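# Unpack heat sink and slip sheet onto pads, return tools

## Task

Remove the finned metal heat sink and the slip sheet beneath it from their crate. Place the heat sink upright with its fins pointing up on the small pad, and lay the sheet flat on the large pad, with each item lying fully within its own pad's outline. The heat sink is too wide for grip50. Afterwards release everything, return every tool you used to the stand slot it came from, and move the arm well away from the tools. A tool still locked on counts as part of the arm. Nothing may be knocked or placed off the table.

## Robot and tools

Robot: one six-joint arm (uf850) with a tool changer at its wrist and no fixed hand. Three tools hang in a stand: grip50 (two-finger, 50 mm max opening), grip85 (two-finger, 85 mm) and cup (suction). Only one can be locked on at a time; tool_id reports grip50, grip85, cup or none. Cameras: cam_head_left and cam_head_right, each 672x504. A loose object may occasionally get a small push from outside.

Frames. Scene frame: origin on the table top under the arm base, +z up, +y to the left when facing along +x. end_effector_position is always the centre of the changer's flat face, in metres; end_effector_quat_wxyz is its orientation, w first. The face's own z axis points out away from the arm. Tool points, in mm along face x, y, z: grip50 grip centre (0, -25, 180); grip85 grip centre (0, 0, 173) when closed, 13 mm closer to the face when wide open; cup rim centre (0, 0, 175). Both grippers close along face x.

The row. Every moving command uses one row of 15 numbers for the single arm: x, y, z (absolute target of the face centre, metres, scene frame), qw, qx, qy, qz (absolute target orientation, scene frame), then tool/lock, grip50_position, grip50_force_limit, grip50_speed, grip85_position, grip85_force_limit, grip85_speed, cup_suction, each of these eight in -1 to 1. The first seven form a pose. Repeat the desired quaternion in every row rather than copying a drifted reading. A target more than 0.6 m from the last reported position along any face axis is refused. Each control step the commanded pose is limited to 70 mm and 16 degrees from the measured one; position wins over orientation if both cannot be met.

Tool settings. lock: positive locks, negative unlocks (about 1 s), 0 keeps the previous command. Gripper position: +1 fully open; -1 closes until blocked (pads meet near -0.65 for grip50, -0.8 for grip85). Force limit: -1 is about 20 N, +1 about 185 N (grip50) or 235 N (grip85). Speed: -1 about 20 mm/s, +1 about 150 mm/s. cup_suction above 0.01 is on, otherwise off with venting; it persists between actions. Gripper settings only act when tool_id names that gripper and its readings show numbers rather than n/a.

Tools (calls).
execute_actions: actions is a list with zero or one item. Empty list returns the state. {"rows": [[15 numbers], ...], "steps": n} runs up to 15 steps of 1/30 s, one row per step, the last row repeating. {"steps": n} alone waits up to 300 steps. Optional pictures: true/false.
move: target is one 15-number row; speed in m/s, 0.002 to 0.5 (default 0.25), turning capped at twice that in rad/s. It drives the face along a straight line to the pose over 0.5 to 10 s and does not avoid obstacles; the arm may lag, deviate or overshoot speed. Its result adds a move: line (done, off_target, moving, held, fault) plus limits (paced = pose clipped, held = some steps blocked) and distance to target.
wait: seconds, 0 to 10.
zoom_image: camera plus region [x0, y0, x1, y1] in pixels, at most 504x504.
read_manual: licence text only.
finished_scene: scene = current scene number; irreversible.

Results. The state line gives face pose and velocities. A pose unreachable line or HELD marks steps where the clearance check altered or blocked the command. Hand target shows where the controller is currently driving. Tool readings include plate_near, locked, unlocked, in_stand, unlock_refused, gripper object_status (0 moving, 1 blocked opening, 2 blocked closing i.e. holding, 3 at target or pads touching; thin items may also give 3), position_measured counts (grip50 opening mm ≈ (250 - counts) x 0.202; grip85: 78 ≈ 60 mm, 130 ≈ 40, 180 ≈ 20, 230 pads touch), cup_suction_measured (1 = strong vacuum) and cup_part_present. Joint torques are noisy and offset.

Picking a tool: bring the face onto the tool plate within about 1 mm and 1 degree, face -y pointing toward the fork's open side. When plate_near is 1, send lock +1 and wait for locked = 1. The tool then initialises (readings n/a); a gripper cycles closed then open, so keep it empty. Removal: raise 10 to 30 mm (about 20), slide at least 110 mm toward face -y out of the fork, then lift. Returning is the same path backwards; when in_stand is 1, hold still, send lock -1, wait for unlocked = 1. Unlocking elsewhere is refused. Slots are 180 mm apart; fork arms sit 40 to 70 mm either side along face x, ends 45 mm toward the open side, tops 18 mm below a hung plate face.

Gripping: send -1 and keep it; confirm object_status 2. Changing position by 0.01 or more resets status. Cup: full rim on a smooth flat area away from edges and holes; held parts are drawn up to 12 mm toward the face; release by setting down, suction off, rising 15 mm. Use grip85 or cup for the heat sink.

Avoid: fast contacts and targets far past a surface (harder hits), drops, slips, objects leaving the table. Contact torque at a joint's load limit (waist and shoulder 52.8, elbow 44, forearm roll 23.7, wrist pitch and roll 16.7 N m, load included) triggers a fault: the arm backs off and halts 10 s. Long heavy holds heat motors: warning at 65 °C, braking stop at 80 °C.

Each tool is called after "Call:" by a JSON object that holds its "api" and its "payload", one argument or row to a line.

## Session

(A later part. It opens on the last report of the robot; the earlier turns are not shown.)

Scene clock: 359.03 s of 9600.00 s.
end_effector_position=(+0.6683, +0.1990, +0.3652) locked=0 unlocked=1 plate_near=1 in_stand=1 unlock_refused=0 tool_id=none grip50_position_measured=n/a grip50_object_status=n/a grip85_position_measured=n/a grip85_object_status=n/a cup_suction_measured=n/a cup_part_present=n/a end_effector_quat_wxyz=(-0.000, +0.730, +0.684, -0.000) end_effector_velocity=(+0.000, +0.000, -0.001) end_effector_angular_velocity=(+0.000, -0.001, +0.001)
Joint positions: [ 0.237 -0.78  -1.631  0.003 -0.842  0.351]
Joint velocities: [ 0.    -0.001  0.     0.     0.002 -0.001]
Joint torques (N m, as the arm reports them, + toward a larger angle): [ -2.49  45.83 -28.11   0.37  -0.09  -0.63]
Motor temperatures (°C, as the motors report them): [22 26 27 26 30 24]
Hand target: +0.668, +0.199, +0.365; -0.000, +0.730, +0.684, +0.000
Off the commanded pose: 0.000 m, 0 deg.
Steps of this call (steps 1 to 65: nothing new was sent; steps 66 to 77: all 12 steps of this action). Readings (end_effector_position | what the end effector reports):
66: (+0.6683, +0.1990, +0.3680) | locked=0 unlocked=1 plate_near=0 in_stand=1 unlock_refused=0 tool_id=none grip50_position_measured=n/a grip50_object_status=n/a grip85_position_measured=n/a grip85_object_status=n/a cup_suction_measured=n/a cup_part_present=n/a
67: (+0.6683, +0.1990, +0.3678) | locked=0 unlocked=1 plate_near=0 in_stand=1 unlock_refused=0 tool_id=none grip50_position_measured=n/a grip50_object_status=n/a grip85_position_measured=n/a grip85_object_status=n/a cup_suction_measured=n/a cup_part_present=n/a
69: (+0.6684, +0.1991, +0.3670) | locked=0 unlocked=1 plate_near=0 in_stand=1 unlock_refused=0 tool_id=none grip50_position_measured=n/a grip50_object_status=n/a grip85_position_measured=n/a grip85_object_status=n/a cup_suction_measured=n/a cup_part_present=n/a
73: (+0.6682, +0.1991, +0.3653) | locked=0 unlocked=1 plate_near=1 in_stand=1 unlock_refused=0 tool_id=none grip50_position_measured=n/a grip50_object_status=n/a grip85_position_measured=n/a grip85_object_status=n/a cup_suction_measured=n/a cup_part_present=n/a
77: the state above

Call:
{"api": "move", "payload": {
  "target": [0.6683,0.199,0.365,0,0.7299,0.6835,0,1,0,0,0,0,0,0,0],
  "speed": 0.01
}}

Call:
{"api": "execute_actions", "payload": {
  "actions": [
    {"steps":15}
  ],
  "pictures": false
}}

Call:
{"api": "move", "payload": {
  "target": [0.6683,0.199,0.385,0,0.7299,0.6835,0,0,0,0,0,0,0,0,0],
  "speed": 0.04
}}

Call:
{"api": "move", "payload": {
  "target": [0.5386,0.2075,0.385,0,0.7299,0.6835,0,0,0,0,0,0,0,0,0],
  "speed": 0.12
}}

Call:
{"api": "move", "payload": {
  "target": [0.382,-0.16,0.25,0,0.707,0.707,0,0,0,0,0,0,0,0,0],
  "speed": 0.3
}}

Call:
{"api": "move", "payload": {
  "target": [0.382,-0.16,0.195,0,0.707,0.707,0,0,0,0,0,0,0,0,1],
  "speed": 0.06
}}

Call:
{"api": "zoom_image", "payload": {
  "camera": "cam_head_left",
  "region": [340, 190, 440, 285]
}}

Call:
{"api": "zoom_image", "payload": {
  "camera": "cam_head_right",
  "region": [335, 190, 435, 285]
}}

Scene clock: 372.77 s of 9600.00 s.
end_effector_position=(+0.6684, +0.1990, +0.3649) locked=0 unlocked=0 plate_near=1 in_stand=1 unlock_refused=0 tool_id=none grip50_position_measured=n/a grip50_object_status=n/a grip85_position_measured=n/a grip85_object_status=n/a cup_suction_measured=n/a cup_part_present=n/a end_effector_quat_wxyz=(+0.000, +0.730, +0.683, +0.000) end_effector_velocity=(+0.002, +0.000, +0.001) end_effector_angular_velocity=(+0.005, -0.008, -0.000)
Joint positions: [ 0.237 -0.78  -1.631  0.003 -0.841  0.351]
Joint velocities: [-0.001  0.    -0.001  0.004  0.007 -0.003]
Joint torques (N m, as the arm reports them, + toward a larger angle): [ -2.52  43.49 -25.26   0.22  -0.7   -0.58]
Motor temperatures (°C, as the motors report them): [22 26 26 26 30 24]
Hand target: +0.668, +0.199, +0.365; +0.000, +0.730, +0.684, +0.000
Off the commanded pose: 0.000 m, 0 deg.
move: done

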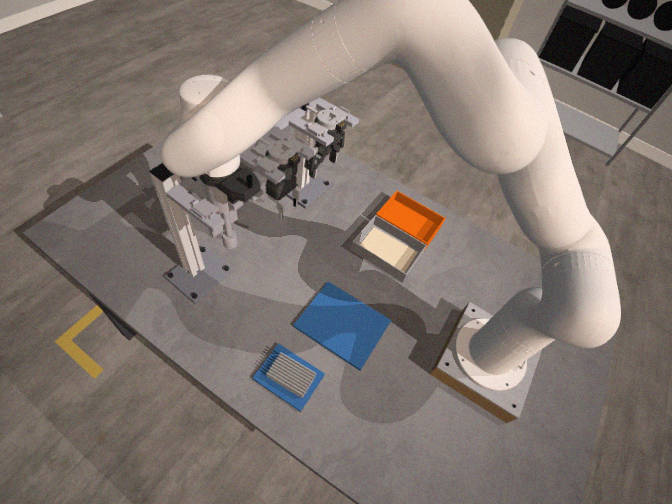

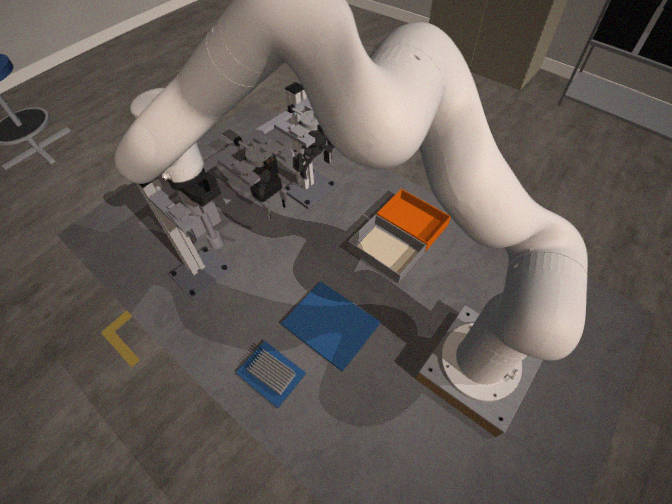

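Scene clock: 373.27 s of 9600.00 s.
end_effector_position=(+0.6684, +0.1990, +0.3651) locked=1 unlocked=0 plate_near=1 in_stand=1 unlock_refused=0 tool_id=cup grip50_position_measured=n/a grip50_object_status=n/a grip85_position_measured=n/a grip85_object_status=n/a cup_suction_measured=n/a cup_part_present=n/a end_effector_quat_wxyz=(+0.000, +0.730, +0.683, +0.000) end_effector_velocity=(-0.000, +0.000, -0.001) end_effector_angular_velocity=(-0.000, +0.002, +0.002)
Joint positions: [ 0.237 -0.78  -1.631  0.003 -0.842  0.351]
Joint velocities: [ 0.001 -0.001  0.     0.    -0.    -0.001]
Joint torques (N m, as the arm reports them, + toward a larger angle): [ -1.94  48.12 -28.08   0.5   -0.82  -0.72]
Motor temperatures (°C, as the motors report them): [22 26 26 26 30 24]
Hand target: +0.668, +0.199, +0.365; +0.000, +0.730, +0.684, +0.000
Off the commanded pose: 0.000 m, 0 deg.
Steps of this call (steps 1 to 15: nothing new was sent). Readings (end_effector_position | what the end effector reports):
1: (+0.6684, +0.1990, +0.3649) | locked=0 unlocked=0 plate_near=1 in_stand=1 unlock_refused=0 tool_id=none grip50_position_measured=n/a grip50_object_status=n/a grip85_position_measured=n/a grip85_object_status=n/a cup_suction_measured=n/a cup_part_present=n/a
2: (+0.6684, +0.1990, +0.3649) | locked=0 unlocked=0 plate_near=1 in_stand=1 unlock_refused=0 tool_id=none grip50_position_measured=n/a grip50_object_status=n/a grip85_position_measured=n/a grip85_object_status=n/a cup_suction_measured=n/a cup_part_present=n/a
4: (+0.6685, +0.1990, +0.3651) | locked=1 unlocked=0 plate_near=1 in_stand=1 unlock_refused=0 tool_id=cup grip50_position_measured=n/a grip50_object_status=n/a grip85_position_measured=n/a grip85_object_status=n/a cup_suction_measured=n/a cup_part_present=n/a
8: (+0.6684, +0.1990, +0.3651) | locked=1 unlocked=0 plate_near=1 in_stand=1 unlock_refused=0 tool_id=cup grip50_position_measured=n/a grip50_object_status=n/a grip85_position_measured=n/a grip85_object_status=n/a cup_suction_measured=n/a cup_part_present=n/a
15: the state above

Scene clock: 374.33 s of 9600.00 s.
end_effector_position=(+0.6682, +0.1989, +0.3848) locked=1 unlocked=0 plate_near=1 in_stand=0 unlock_refused=0 tool_id=cup grip50_position_measured=n/a grip50_object_status=n/a grip85_position_measured=n/a grip85_object_status=n/a cup_suction_measured=0.00 cup_part_present=0 end_effector_quat_wxyz=(-0.000, +0.730, +0.683, -0.000) end_effector_velocity=(-0.000, +0.000, +0.001) end_effector_angular_velocity=(-0.001, +0.001, -0.000)
Joint positions: [ 0.237 -0.76  -1.644  0.003 -0.876  0.351]
Joint velocities: [ 0.001  0.    -0.001 -0.001 -0.003  0.001]
Joint torques (N m, as the arm reports them, + toward a larger angle): [ -2.53  53.14 -32.95   0.63  -0.26  -0.68]
Motor temperatures (°C, as the motors report them): [22 26 26 26 30 24]
Hand target: +0.668, +0.199, +0.385; +0.000, +0.730, +0.683, -0.000
Off the commanded pose: 0.000 m, 0 deg.
move: done

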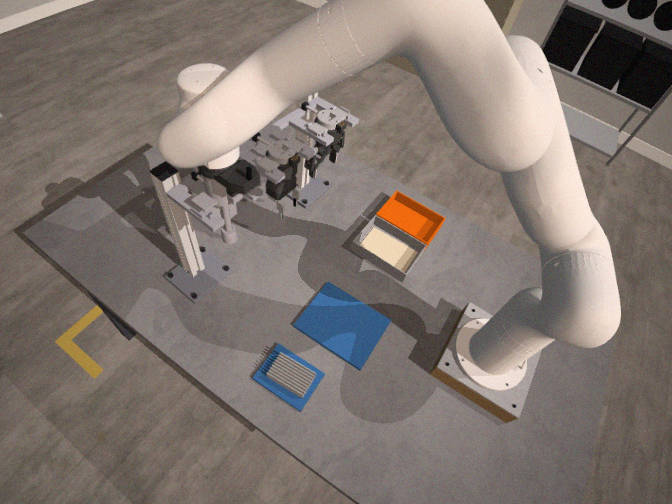

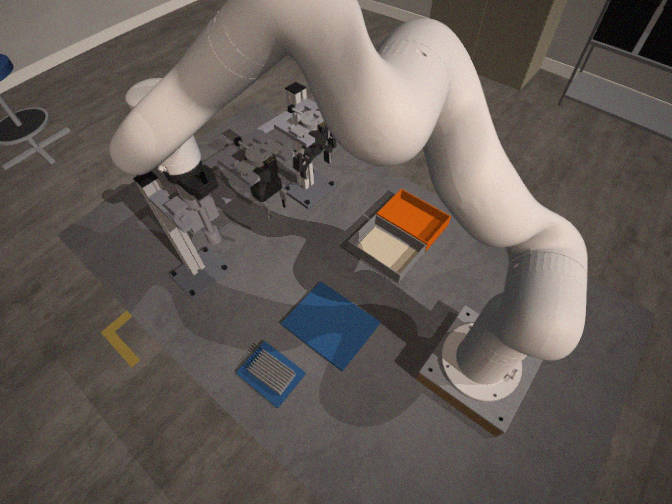

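Scene clock: 375.87 s of 9600.00 s.
end_effector_position=(+0.5390, +0.2078, +0.3845) locked=1 unlocked=0 plate_near=1 in_stand=0 unlock_refused=0 tool_id=cup grip50_position_measured=n/a grip50_object_status=n/a grip85_position_measured=n/a grip85_object_status=n/a cup_suction_measured=0.00 cup_part_present=0 end_effector_quat_wxyz=(-0.000, +0.730, +0.684, +0.000) end_effector_velocity=(-0.002, +0.000, +0.000) end_effector_angular_velocity=(+0.001, +0.000, -0.001)
Joint positions: [ 0.316 -0.476 -1.201  0.004 -0.717  0.429]
Joint velocities: [0.001 0.003 0.004 0.001 0.001 0.001]
Joint torques (N m, as the arm reports them, + toward a larger angle): [ -2.08  42.25 -31.15   0.66  -0.24  -0.67]
Motor temperatures (°C, as the motors report them): [22 26 26 26 30 24]
Hand target: +0.539, +0.208, +0.385; -0.000, +0.730, +0.684, +0.000
Off the commanded pose: 0.001 m, 0 deg.
move: done

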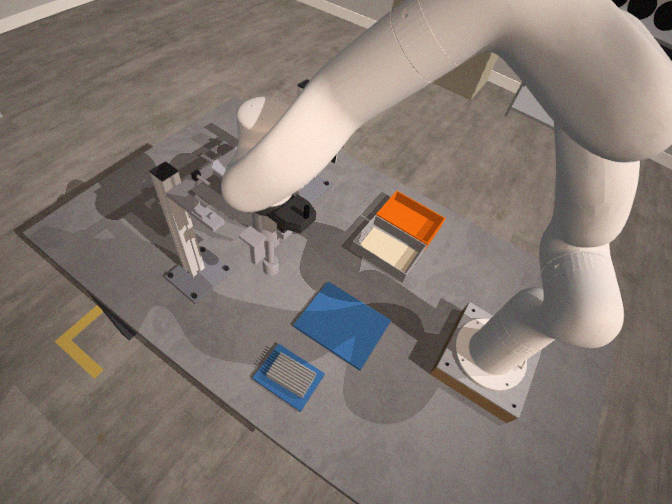

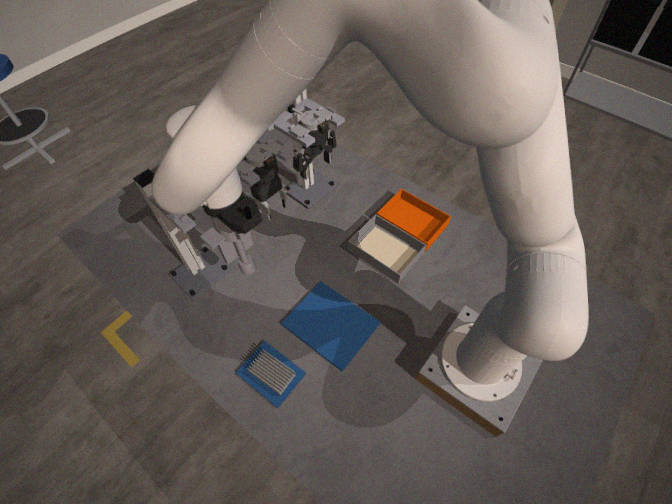

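Scene clock: 377.87 s of 9600.00 s.
end_effector_position=(+0.3823, -0.1605, +0.2492) locked=1 unlocked=0 plate_near=1 in_stand=0 unlock_refused=0 tool_id=cup grip50_position_measured=n/a grip50_object_status=n/a grip85_position_measured=n/a grip85_object_status=n/a cup_suction_measured=0.00 cup_part_present=0 end_effector_quat_wxyz=(+0.001, +0.707, +0.707, -0.002) end_effector_velocity=(-0.001, -0.002, -0.000) end_effector_angular_velocity=(+0.007, -0.002, -0.002)
Joint positions: [-0.453 -0.403 -0.678  0.011 -0.269 -0.413]
Joint velocities: [-0.007 -0.001 -0.     0.028 -0.    -0.032]
Joint torques (N m, as the arm reports them, + toward a larger angle): [ -1.75  32.26 -22.09  -0.26  -0.27  -0.77]
Motor temperatures (°C, as the motors report them): [22 26 26 26 30 24]
Hand target: +0.382, -0.161, +0.249; +0.001, +0.707, +0.707, -0.002
Off the commanded pose: 0.001 m, 0 deg.
move: done

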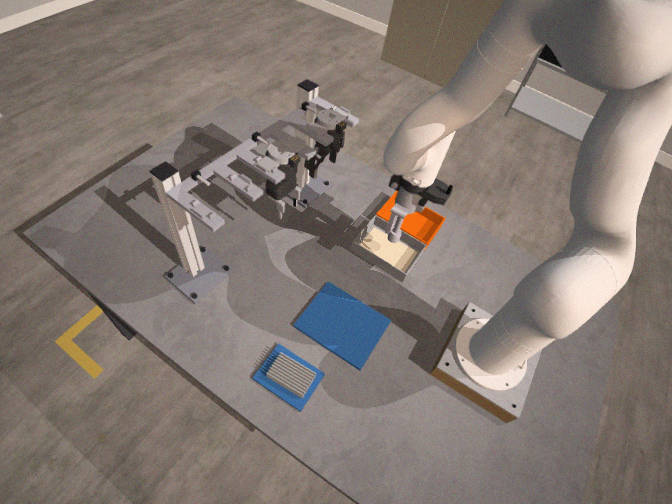

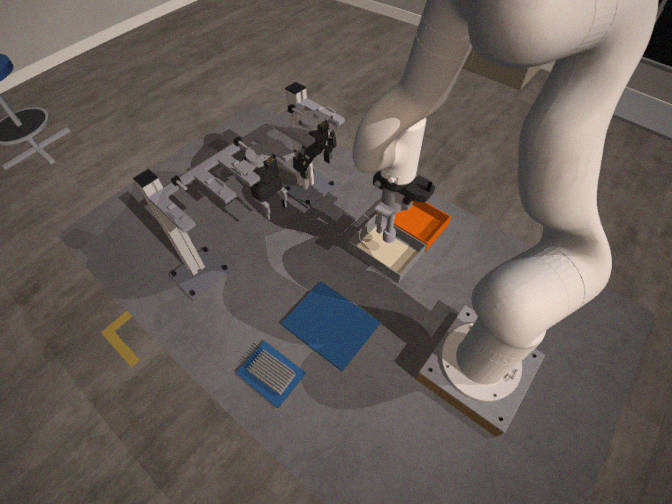

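Scene clock: 379.13 s of 9600.00 s.
end_effector_position=(+0.3823, -0.1601, +0.1951) locked=1 unlocked=0 plate_near=1 in_stand=0 unlock_refused=0 tool_id=cup grip50_position_measured=n/a grip50_object_status=n/a grip85_position_measured=n/a grip85_object_status=n/a cup_suction_measured=0.00 cup_part_present=0 end_effector_quat_wxyz=(+0.000, +0.707, +0.707, +0.000) end_effector_velocity=(+0.000, +0.000, -0.001) end_effector_angular_velocity=(+0.001, -0.001, -0.001)
Joint positions: [-0.452 -0.542 -0.692  0.051 -0.145 -0.452]
Joint velocities: [-0.    -0.004 -0.001  0.012  0.003 -0.011]
Joint torques (N m, as the arm reports them, + toward a larger angle): [ -1.73  34.72 -18.86   0.17  -0.23  -0.66]
Motor temperatures (°C, as the motors report them): [22 26 26 26 30 24]
Hand target: +0.382, -0.160, +0.195; -0.000, +0.707, +0.707, +0.000
Off the commanded pose: 0.000 m, 0 deg.
move: done

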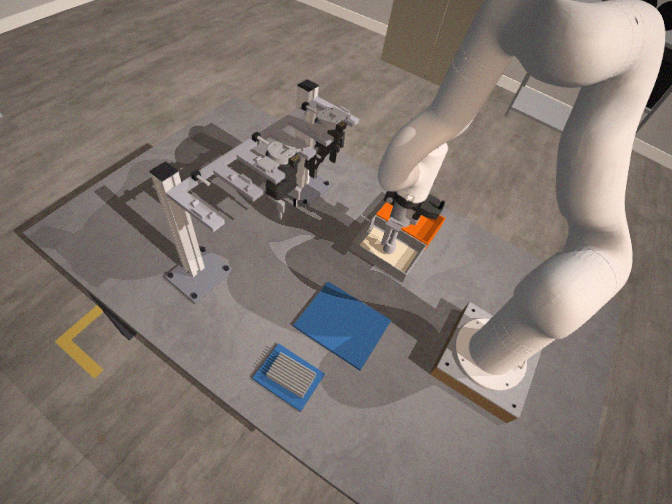

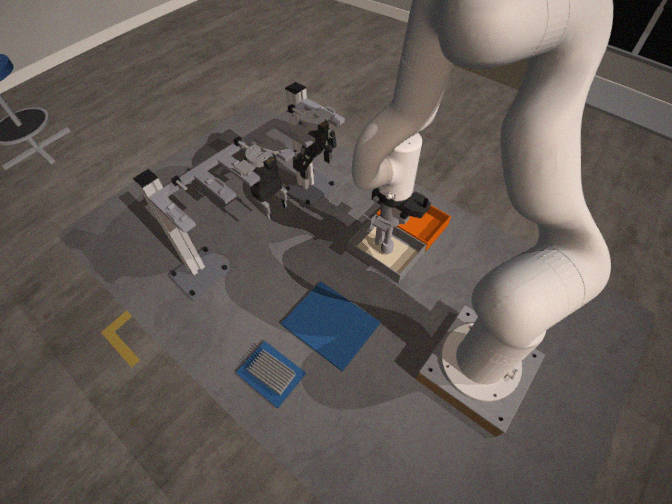

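Region (340, 190, 440, 285) of cam_head_left's 672x504 image, scaled by 5.040, with more detail than that image has; it fills the top 479 rows of this view, and the rest is white.

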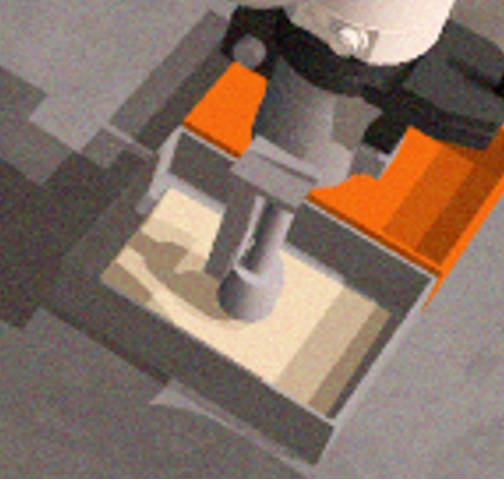

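Region (335, 190, 435, 285) of cam_head_right's 672x504 image, scaled by 5.040, with more detail than that image has; it fills the top 479 rows of this view, and the rest is white.

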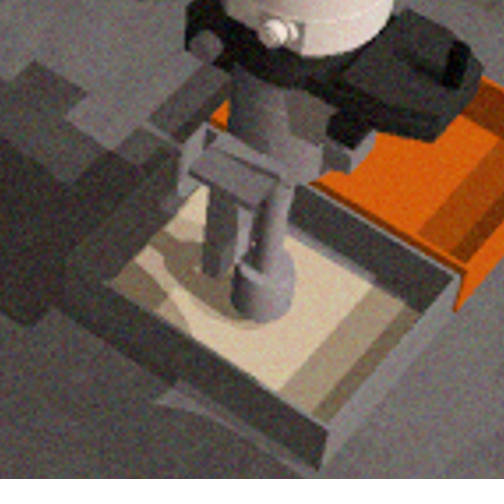

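Call:
{"api": "execute_actions", "payload": {
  "actions": []
}}

Scene clock: 394.37 s of 9600.00 s.
end_effector_position=(+0.3823, -0.1600, +0.1949) locked=1 unlocked=0 plate_near=1 in_stand=0 unlock_refused=0 tool_id=cup grip50_position_measured=n/a grip50_object_status=n/a grip85_position_measured=n/a grip85_object_status=n/a cup_suction_measured=0.00 cup_part_present=0 end_effector_quat_wxyz=(-0.000, +0.707, +0.707, +0.000) end_effector_velocity=(+0.000, -0.000, +0.000) end_effector_angular_velocity=(-0.000, -0.000, -0.001)
Joint positions: [-0.452 -0.543 -0.692  0.052 -0.144 -0.453]
Joint velocities: [ 0.     0.    -0.     0.001 -0.     0.   ]
Joint torques (N m, as the arm reports them, + toward a larger angle): [ -2.17  33.9  -18.68   0.23  -0.21  -0.62]
Motor temperatures (°C, as the motors report them): [22 26 26 26 30 24]
Hand target: +0.382, -0.160, +0.195; -0.000, +0.707, +0.707, +0.000
Off the commanded pose: 0.000 m, 0 deg.
Steps of this call (steps 1 to 457: nothing new was sent). Readings (end_effector_position | what the end effector reports):
1: (+0.3823, -0.1601, +0.1950) | locked=1 unlocked=0 plate_near=1 in_stand=0 unlock_refused=0 tool_id=cup grip50_position_measured=n/a grip50_object_status=n/a grip85_position_measured=n/a grip85_object_status=n/a cup_suction_measured=0.00 cup_part_present=0
2: (+0.3823, -0.1601, +0.1950) | locked=1 unlocked=0 plate_near=1 in_stand=0 unlock_refused=0 tool_id=cup grip50_position_measured=n/a grip50_object_status=n/a grip85_position_measured=n/a grip85_object_status=n/a cup_suction_measured=0.00 cup_part_present=0
4: (+0.3823, -0.1601, +0.1950) | locked=1 unlocked=0 plate_near=1 in_stand=0 unlock_refused=0 tool_id=cup grip50_position_measured=n/a grip50_object_status=n/a grip85_position_measured=n/a grip85_object_status=n/a cup_suction_measured=0.00 cup_part_present=0
8: (+0.3823, -0.1601, +0.1949) | locked=1 unlocked=0 plate_near=1 in_stand=0 unlock_refused=0 tool_id=cup grip50_position_measured=n/a grip50_object_status=n/a grip85_position_measured=n/a grip85_object_status=n/a cup_suction_measured=0.00 cup_part_present=0
457: the state above

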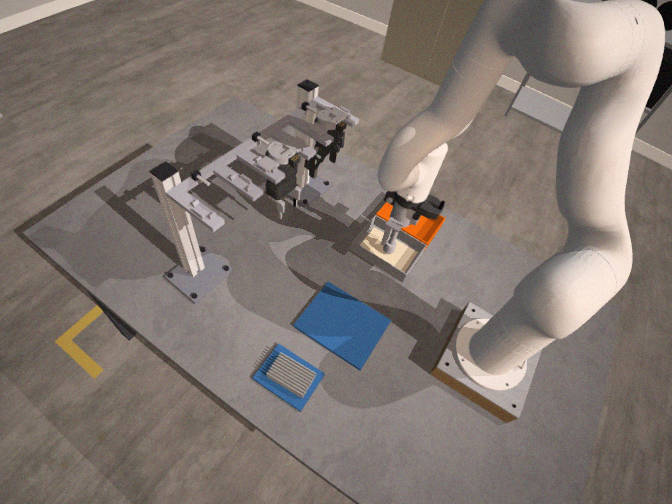

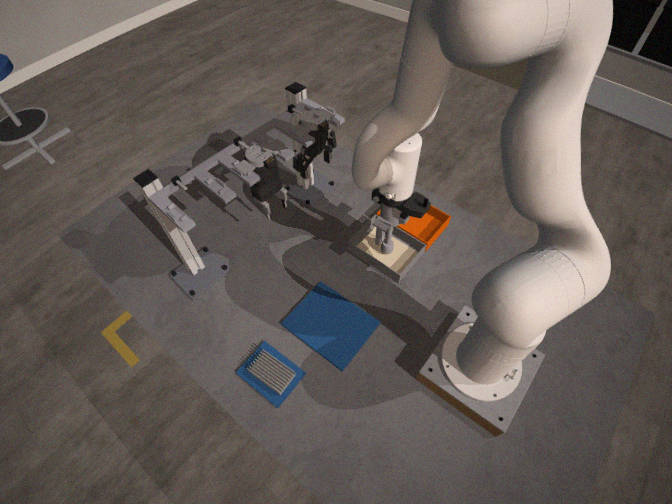

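Call:
{"api": "move", "payload": {
  "target": [0.382,-0.160,0.188,0,0.707,0.707,0,0,1,0,0,1,0,0,1],
  "speed": 0.008
}}

Scene clock: 397.30 s of 9600.00 s.
end_effector_position=(+0.3820, -0.1600, +0.1881) locked=1 unlocked=0 plate_near=1 in_stand=0 unlock_refused=0 tool_id=cup grip50_position_measured=n/a grip50_object_status=n/a grip85_position_measured=n/a grip85_object_status=n/a cup_suction_measured=0.00 cup_part_present=0 end_effector_quat_wxyz=(-0.000, +0.707, +0.707, +0.000) end_effector_velocity=(+0.000, -0.000, -0.001) end_effector_angular_velocity=(-0.000, -0.000, -0.001)
Joint positions: [-0.452 -0.56  -0.694  0.056 -0.129 -0.457]
Joint velocities: [-0.    -0.003 -0.     0.002  0.003 -0.002]
Joint torques (N m, as the arm reports them, + toward a larger angle): [ -2.33  34.24 -18.14   0.07  -0.24  -0.67]
Motor temperatures (°C, as the motors report them): [22 26 26 26 30 24]
Hand target: +0.382, -0.160, +0.188; -0.000, +0.707, +0.707, +0.000
Off the commanded pose: 0.000 m, 0 deg.
move: done

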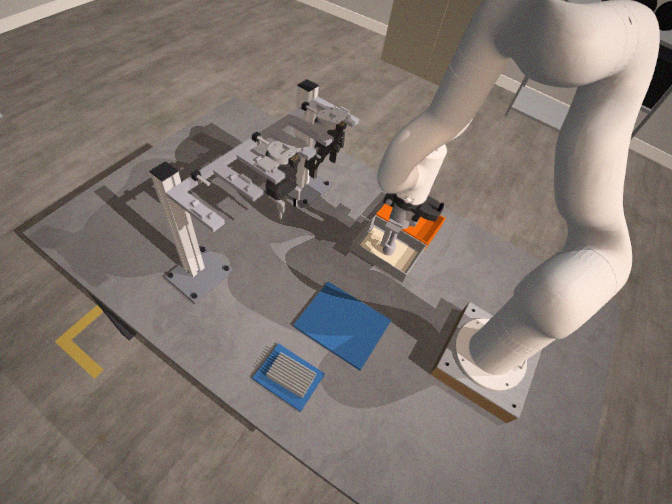

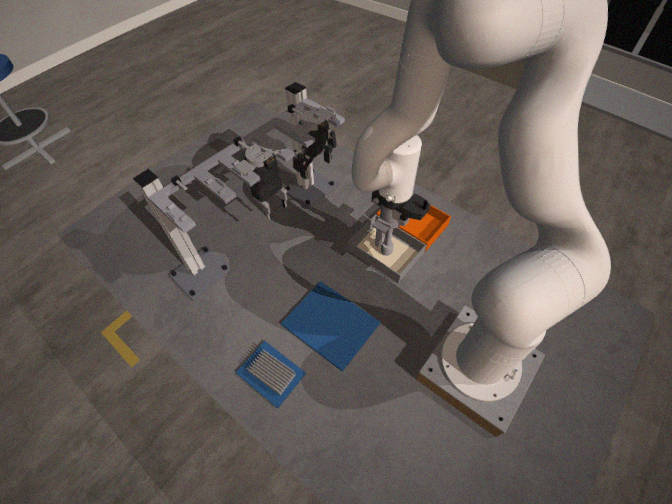

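Call:
{"api": "move", "payload": {
  "target": [0.382,-0.160,0.184,0,0.707,0.707,0,0,1,0,0,1,0,0,1],
  "speed": 0.006
}}

Scene clock: 399.97 s of 9600.00 s.
end_effector_position=(+0.3820, -0.1600, +0.1841) locked=1 unlocked=0 plate_near=1 in_stand=0 unlock_refused=0 tool_id=cup grip50_position_measured=n/a grip50_object_status=n/a grip85_position_measured=n/a grip85_object_status=n/a cup_suction_measured=0.00 cup_part_present=0 end_effector_quat_wxyz=(-0.000, +0.707, +0.707, -0.000) end_effector_velocity=(+0.000, +0.000, -0.000) end_effector_angular_velocity=(-0.000, -0.001, +0.000)
Joint positions: [-0.452 -0.571 -0.696  0.059 -0.12  -0.46 ]
Joint velocities: [ 0.001 -0.002 -0.001  0.002  0.002 -0.001]
Joint torques (N m, as the arm reports them, + toward a larger angle): [ -2.04  35.3  -18.09   0.12  -0.23  -0.66]
Motor temperatures (°C, as the motors report them): [22 26 26 26 30 24]
Hand target: +0.382, -0.160, +0.184; -0.000, +0.707, +0.707, +0.000
Off the commanded pose: 0.000 m, 0 deg.
move: done

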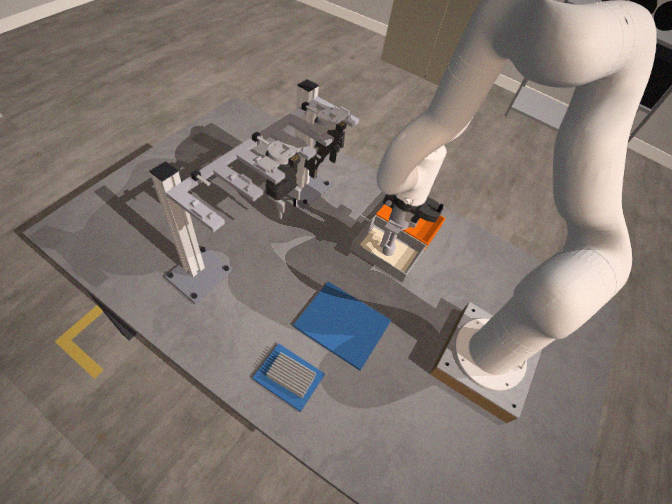

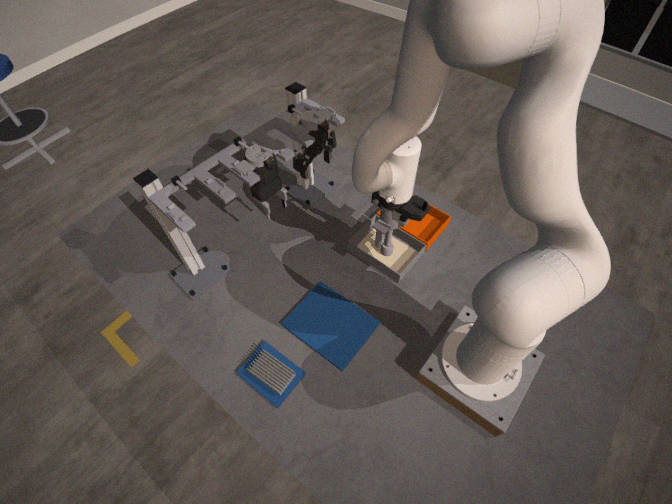

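Call:
{"api": "move", "payload": {
  "target": [0.382,-0.160,0.181,0,0.707,0.707,0,0,1,0,0,1,0,0,1],
  "speed": 0.006
}}

Scene clock: 402.13 s of 9600.00 s.
end_effector_position=(+0.3820, -0.1600, +0.1811) locked=1 unlocked=0 plate_near=1 in_stand=0 unlock_refused=0 tool_id=cup grip50_position_measured=n/a grip50_object_status=n/a grip85_position_measured=n/a grip85_object_status=n/a cup_suction_measured=0.96 cup_part_present=1 end_effector_quat_wxyz=(-0.000, +0.707, +0.707, -0.000) end_effector_velocity=(+0.000, -0.000, -0.000) end_effector_angular_velocity=(-0.000, -0.002, +0.000)
Joint positions: [-0.452 -0.579 -0.698  0.063 -0.114 -0.464]
Joint velocities: [ 0.    -0.001 -0.     0.002  0.002 -0.003]
Joint torques (N m, as the arm reports them, + toward a larger angle): [ -2.1   34.62 -17.69   0.12  -0.21  -0.62]
Motor temperatures (°C, as the motors report them): [22 26 26 26 30 24]
Hand target: +0.382, -0.160, +0.181; -0.000, +0.707, +0.707, +0.000
Off the commanded pose: 0.000 m, 0 deg.
move: done

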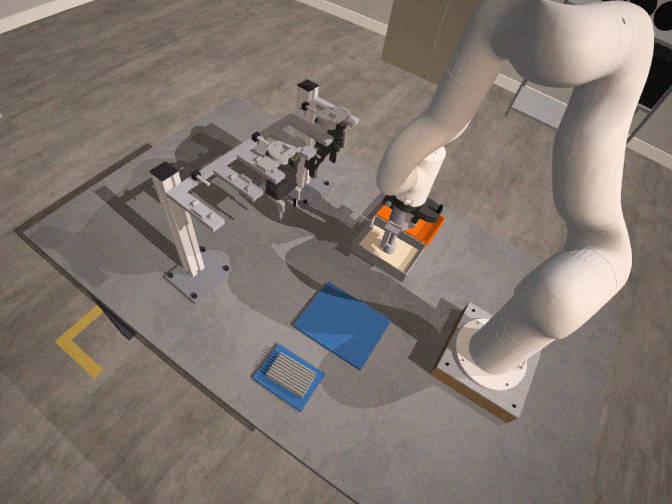

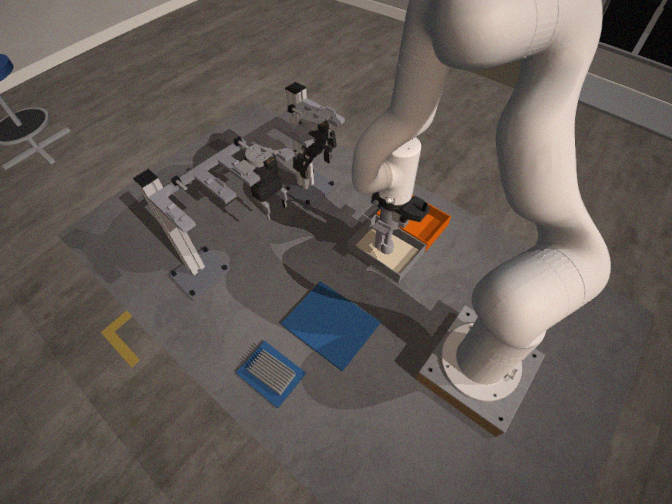

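Call:
{"api": "move", "payload": {
  "target": [0.382,-0.160,0.27,0,0.707,0.707,0,0,1,0,0,1,0,0,1],
  "speed": 0.04
}}

Call:
{"api": "move", "payload": {
  "target": [0.38,0.11,0.25,0,0.669,0.743,0,0,1,0,0,1,0,0,1],
  "speed": 0.1
}}

Call:
{"api": "move", "payload": {
  "target": [0.38,0.11,0.195,0,0.669,0.743,0,0,1,0,0,1,0,0,1],
  "speed": 0.04
}}

Scene clock: 407.97 s of 9600.00 s.
end_effector_position=(+0.3815, -0.1599, +0.2700) locked=1 unlocked=0 plate_near=1 in_stand=0 unlock_refused=0 tool_id=cup grip50_position_measured=n/a grip50_object_status=n/a grip85_position_measured=n/a grip85_object_status=n/a cup_suction_measured=0.98 cup_part_present=1 end_effector_quat_wxyz=(+0.000, +0.707, +0.707, -0.000) end_effector_velocity=(-0.000, +0.000, +0.001) end_effector_angular_velocity=(+0.001, +0.001, -0.003)
Joint positions: [-0.454 -0.351 -0.675  0.021 -0.319 -0.423]
Joint velocities: [-0.     0.003 -0.     0.001 -0.004  0.002]
Joint torques (N m, as the arm reports them, + toward a larger angle): [ -1.74  31.39 -23.34   0.29  -0.18  -0.65]
Motor temperatures (°C, as the motors report them): [22 26 26 26 30 24]
Hand target: +0.382, -0.160, +0.270; +0.000, +0.707, +0.707, -0.000
Off the commanded pose: 0.000 m, 0 deg.
move: done

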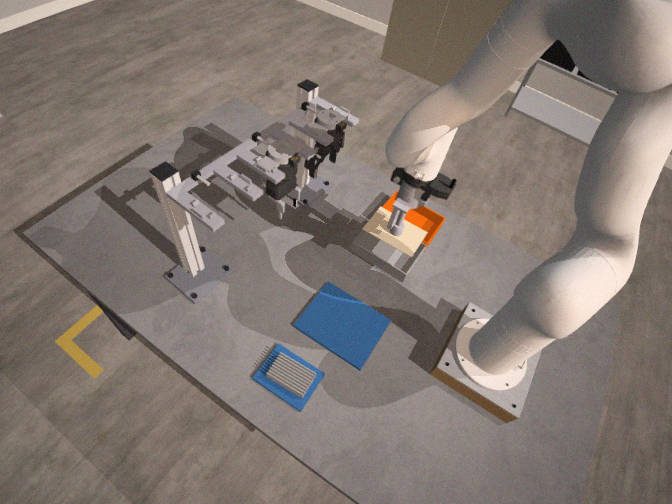

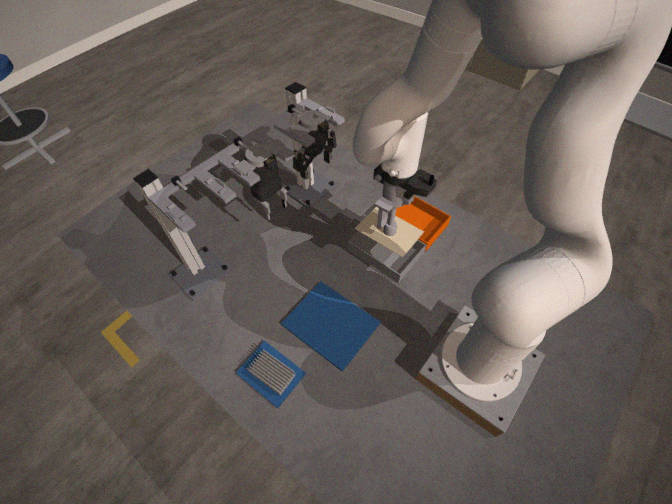

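Scene clock: 411.10 s of 9600.00 s.
end_effector_position=(+0.3806, +0.1111, +0.2499) locked=1 unlocked=0 plate_near=1 in_stand=0 unlock_refused=0 tool_id=cup grip50_position_measured=n/a grip50_object_status=n/a grip85_position_measured=n/a grip85_object_status=n/a cup_suction_measured=0.98 cup_part_present=1 end_effector_quat_wxyz=(-0.001, +0.669, +0.743, +0.002) end_effector_velocity=(+0.000, +0.001, -0.000) end_effector_angular_velocity=(-0.002, -0.001, +0.004)
Joint positions: [ 0.229 -0.364 -0.624  0.026 -0.25   0.15 ]
Joint velocities: [ 0.004 -0.001 -0.002 -0.009 -0.     0.01 ]
Joint torques (N m, as the arm reports them, + toward a larger angle): [ -1.83  30.43 -21.79   0.52  -0.27  -0.59]
Motor temperatures (°C, as the motors report them): [22 26 26 26 30 24]
Hand target: +0.381, +0.111, +0.250; -0.001, +0.669, +0.743, +0.002
Off the commanded pose: 0.001 m, 0 deg.
move: done

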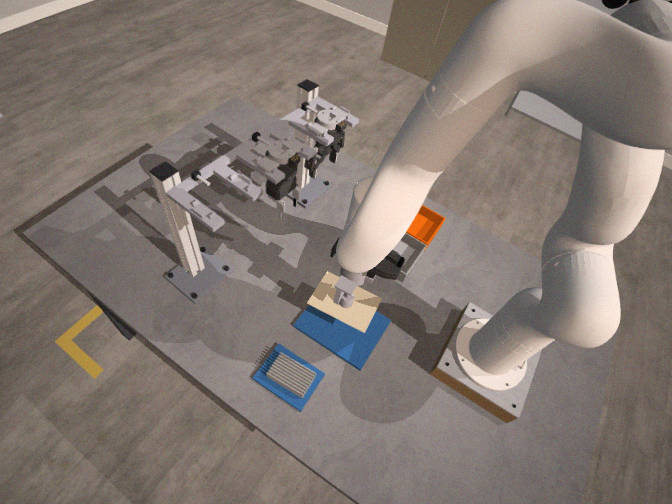

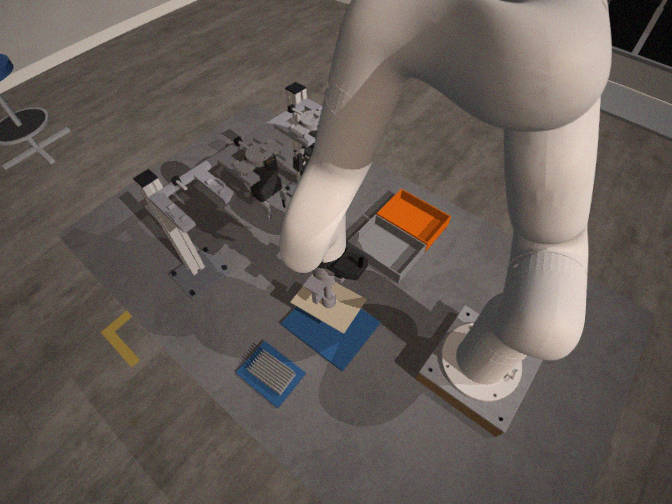

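Scene clock: 412.80 s of 9600.00 s.
end_effector_position=(+0.3803, +0.1101, +0.1950) locked=1 unlocked=0 plate_near=1 in_stand=0 unlock_refused=0 tool_id=cup grip50_position_measured=n/a grip50_object_status=n/a grip85_position_measured=n/a grip85_object_status=n/a cup_suction_measured=0.98 cup_part_present=1 end_effector_quat_wxyz=(-0.000, +0.669, +0.743, +0.000) end_effector_velocity=(+0.000, -0.000, -0.001) end_effector_angular_velocity=(+0.000, -0.002, +0.001)
Joint positions: [ 0.229 -0.512 -0.638  0.025 -0.118  0.15 ]
Joint velocities: [-0.001 -0.003 -0.001 -0.002  0.004  0.001]
Joint torques (N m, as the arm reports them, + toward a larger angle): [ -1.76  33.16 -17.99  -0.1   -0.27  -0.64]
Motor temperatures (°C, as the motors report them): [22 26 26 26 30 24]
Hand target: +0.380, +0.110, +0.195; -0.000, +0.669, +0.743, +0.000
Off the commanded pose: 0.000 m, 0 deg.
move: done

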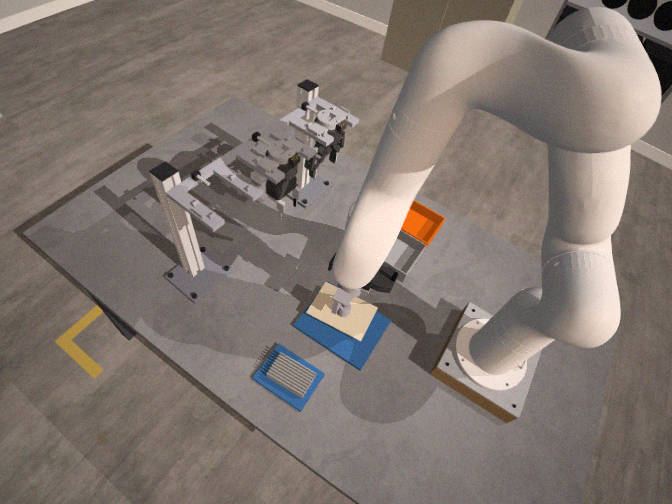

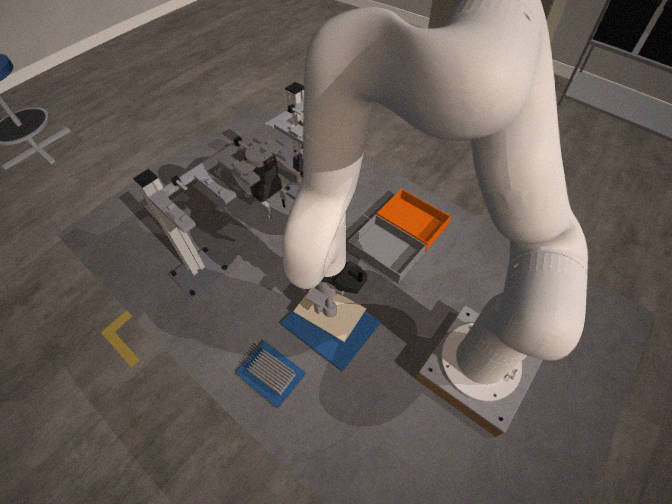

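Call:
{"api": "move", "payload": {
  "target": [0.372,0.122,0.186,0,0.731,0.682,0,0,1,0,0,1,0,0,1],
  "speed": 0.04
}}

Call:
{"api": "zoom_image", "payload": {
  "camera": "cam_head_left",
  "region": [270,260,410,390]
}}

Scene clock: 420.37 s of 9600.00 s.
end_effector_position=(+0.3721, +0.1220, +0.1860) locked=1 unlocked=0 plate_near=1 in_stand=0 unlock_refused=0 tool_id=cup grip50_position_measured=n/a grip50_object_status=n/a grip85_position_measured=n/a grip85_object_status=n/a cup_suction_measured=0.98 cup_part_present=1 end_effector_quat_wxyz=(-0.000, +0.731, +0.683, +0.000) end_effector_velocity=(-0.000, +0.001, -0.001) end_effector_angular_velocity=(-0.003, -0.001, -0.008)
Joint positions: [ 0.264 -0.531 -0.631  0.036 -0.091  0.348]
Joint velocities: [ 0.003 -0.001 -0.    -0.034  0.002  0.046]
Joint torques (N m, as the arm reports them, + toward a larger angle): [ -2.06  33.08 -17.41   0.19  -0.25  -0.54]
Motor temperatures (°C, as the motors report them): [22 26 26 26 30 24]
Hand target: +0.372, +0.122, +0.186; -0.000, +0.731, +0.682, +0.000
Off the commanded pose: 0.000 m, 0 deg.
move: done

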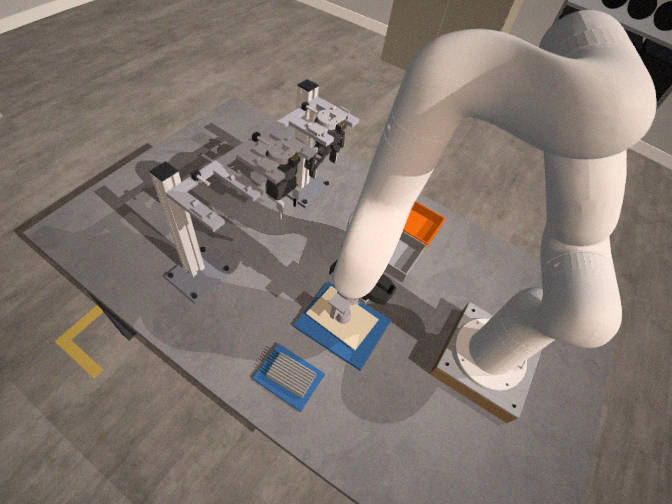

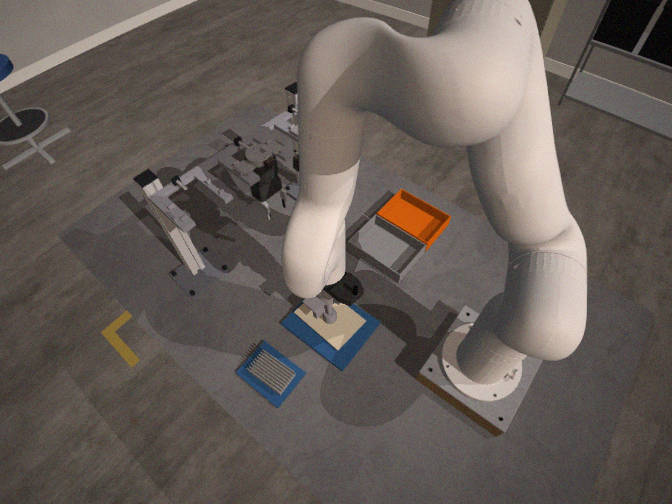

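Region (270, 260, 410, 390) of cam_head_left's 672x504 image, scaled by 3.600, with more detail than that image has; it fills the top 468 rows of this view, and the rest is white.

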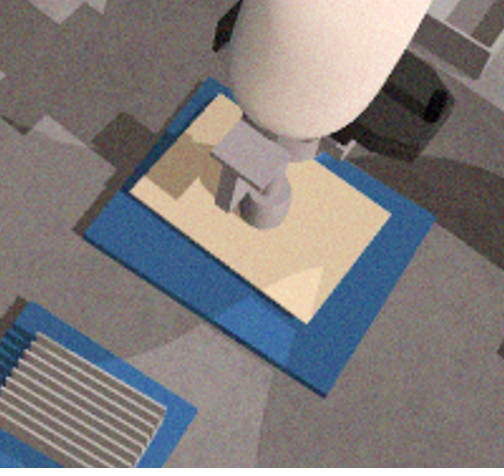

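Well aligned. Lower.

Call:
{"api": "move", "payload": {
  "target": [0.372,0.124,0.178,0,0.731,0.682,0,0,1,0,0,1,0,0,1],
  "speed": 0.008
}}

Call:
{"api": "zoom_image", "payload": {
  "camera": "cam_head_left",
  "region": [270,260,410,390]
}}

Scene clock: 423.87 s of 9600.00 s.
end_effector_position=(+0.3720, +0.1240, +0.1781) locked=1 unlocked=0 plate_near=1 in_stand=0 unlock_refused=0 tool_id=cup grip50_position_measured=n/a grip50_object_status=n/a grip85_position_measured=n/a grip85_object_status=n/a cup_suction_measured=0.98 cup_part_present=1 end_effector_quat_wxyz=(-0.000, +0.731, +0.682, +0.000) end_effector_velocity=(+0.000, +0.000, -0.001) end_effector_angular_velocity=(+0.000, -0.001, +0.001)
Joint positions: [ 0.27  -0.554 -0.637  0.031 -0.074  0.358]
Joint velocities: [ 0.001 -0.003 -0.001 -0.003  0.002  0.003]
Joint torques (N m, as the arm reports them, + toward a larger angle): [ -1.49  32.92 -16.88   0.02  -0.22  -0.64]
Motor temperatures (°C, as the motors report them): [22 26 26 26 30 24]
Hand target: +0.372, +0.124, +0.178; -0.000, +0.731, +0.682, +0.000
Off the commanded pose: 0.000 m, 0 deg.
move: done

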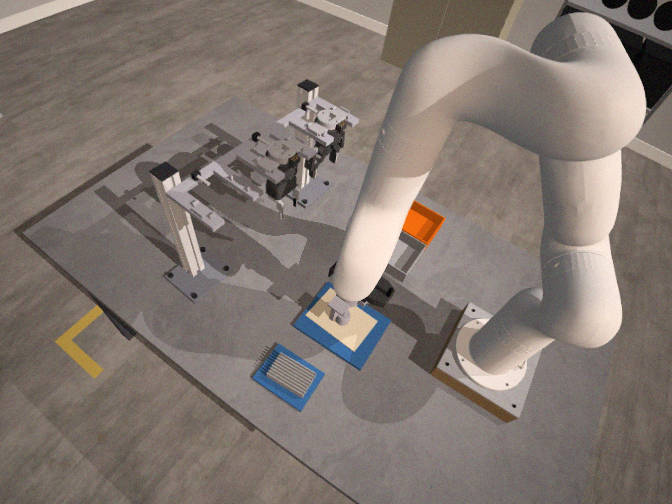

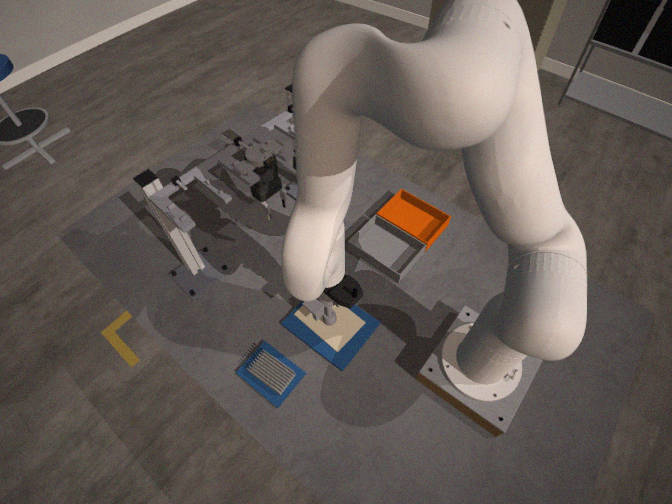

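Region (270, 260, 410, 390) of cam_head_left's 672x504 image, scaled by 3.600, with more detail than that image has; it fills the top 468 rows of this view, and the rest is white.

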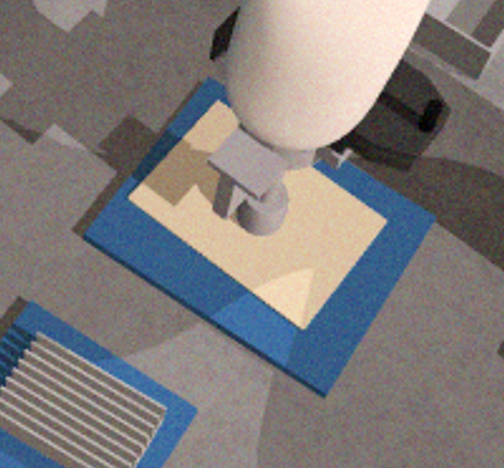

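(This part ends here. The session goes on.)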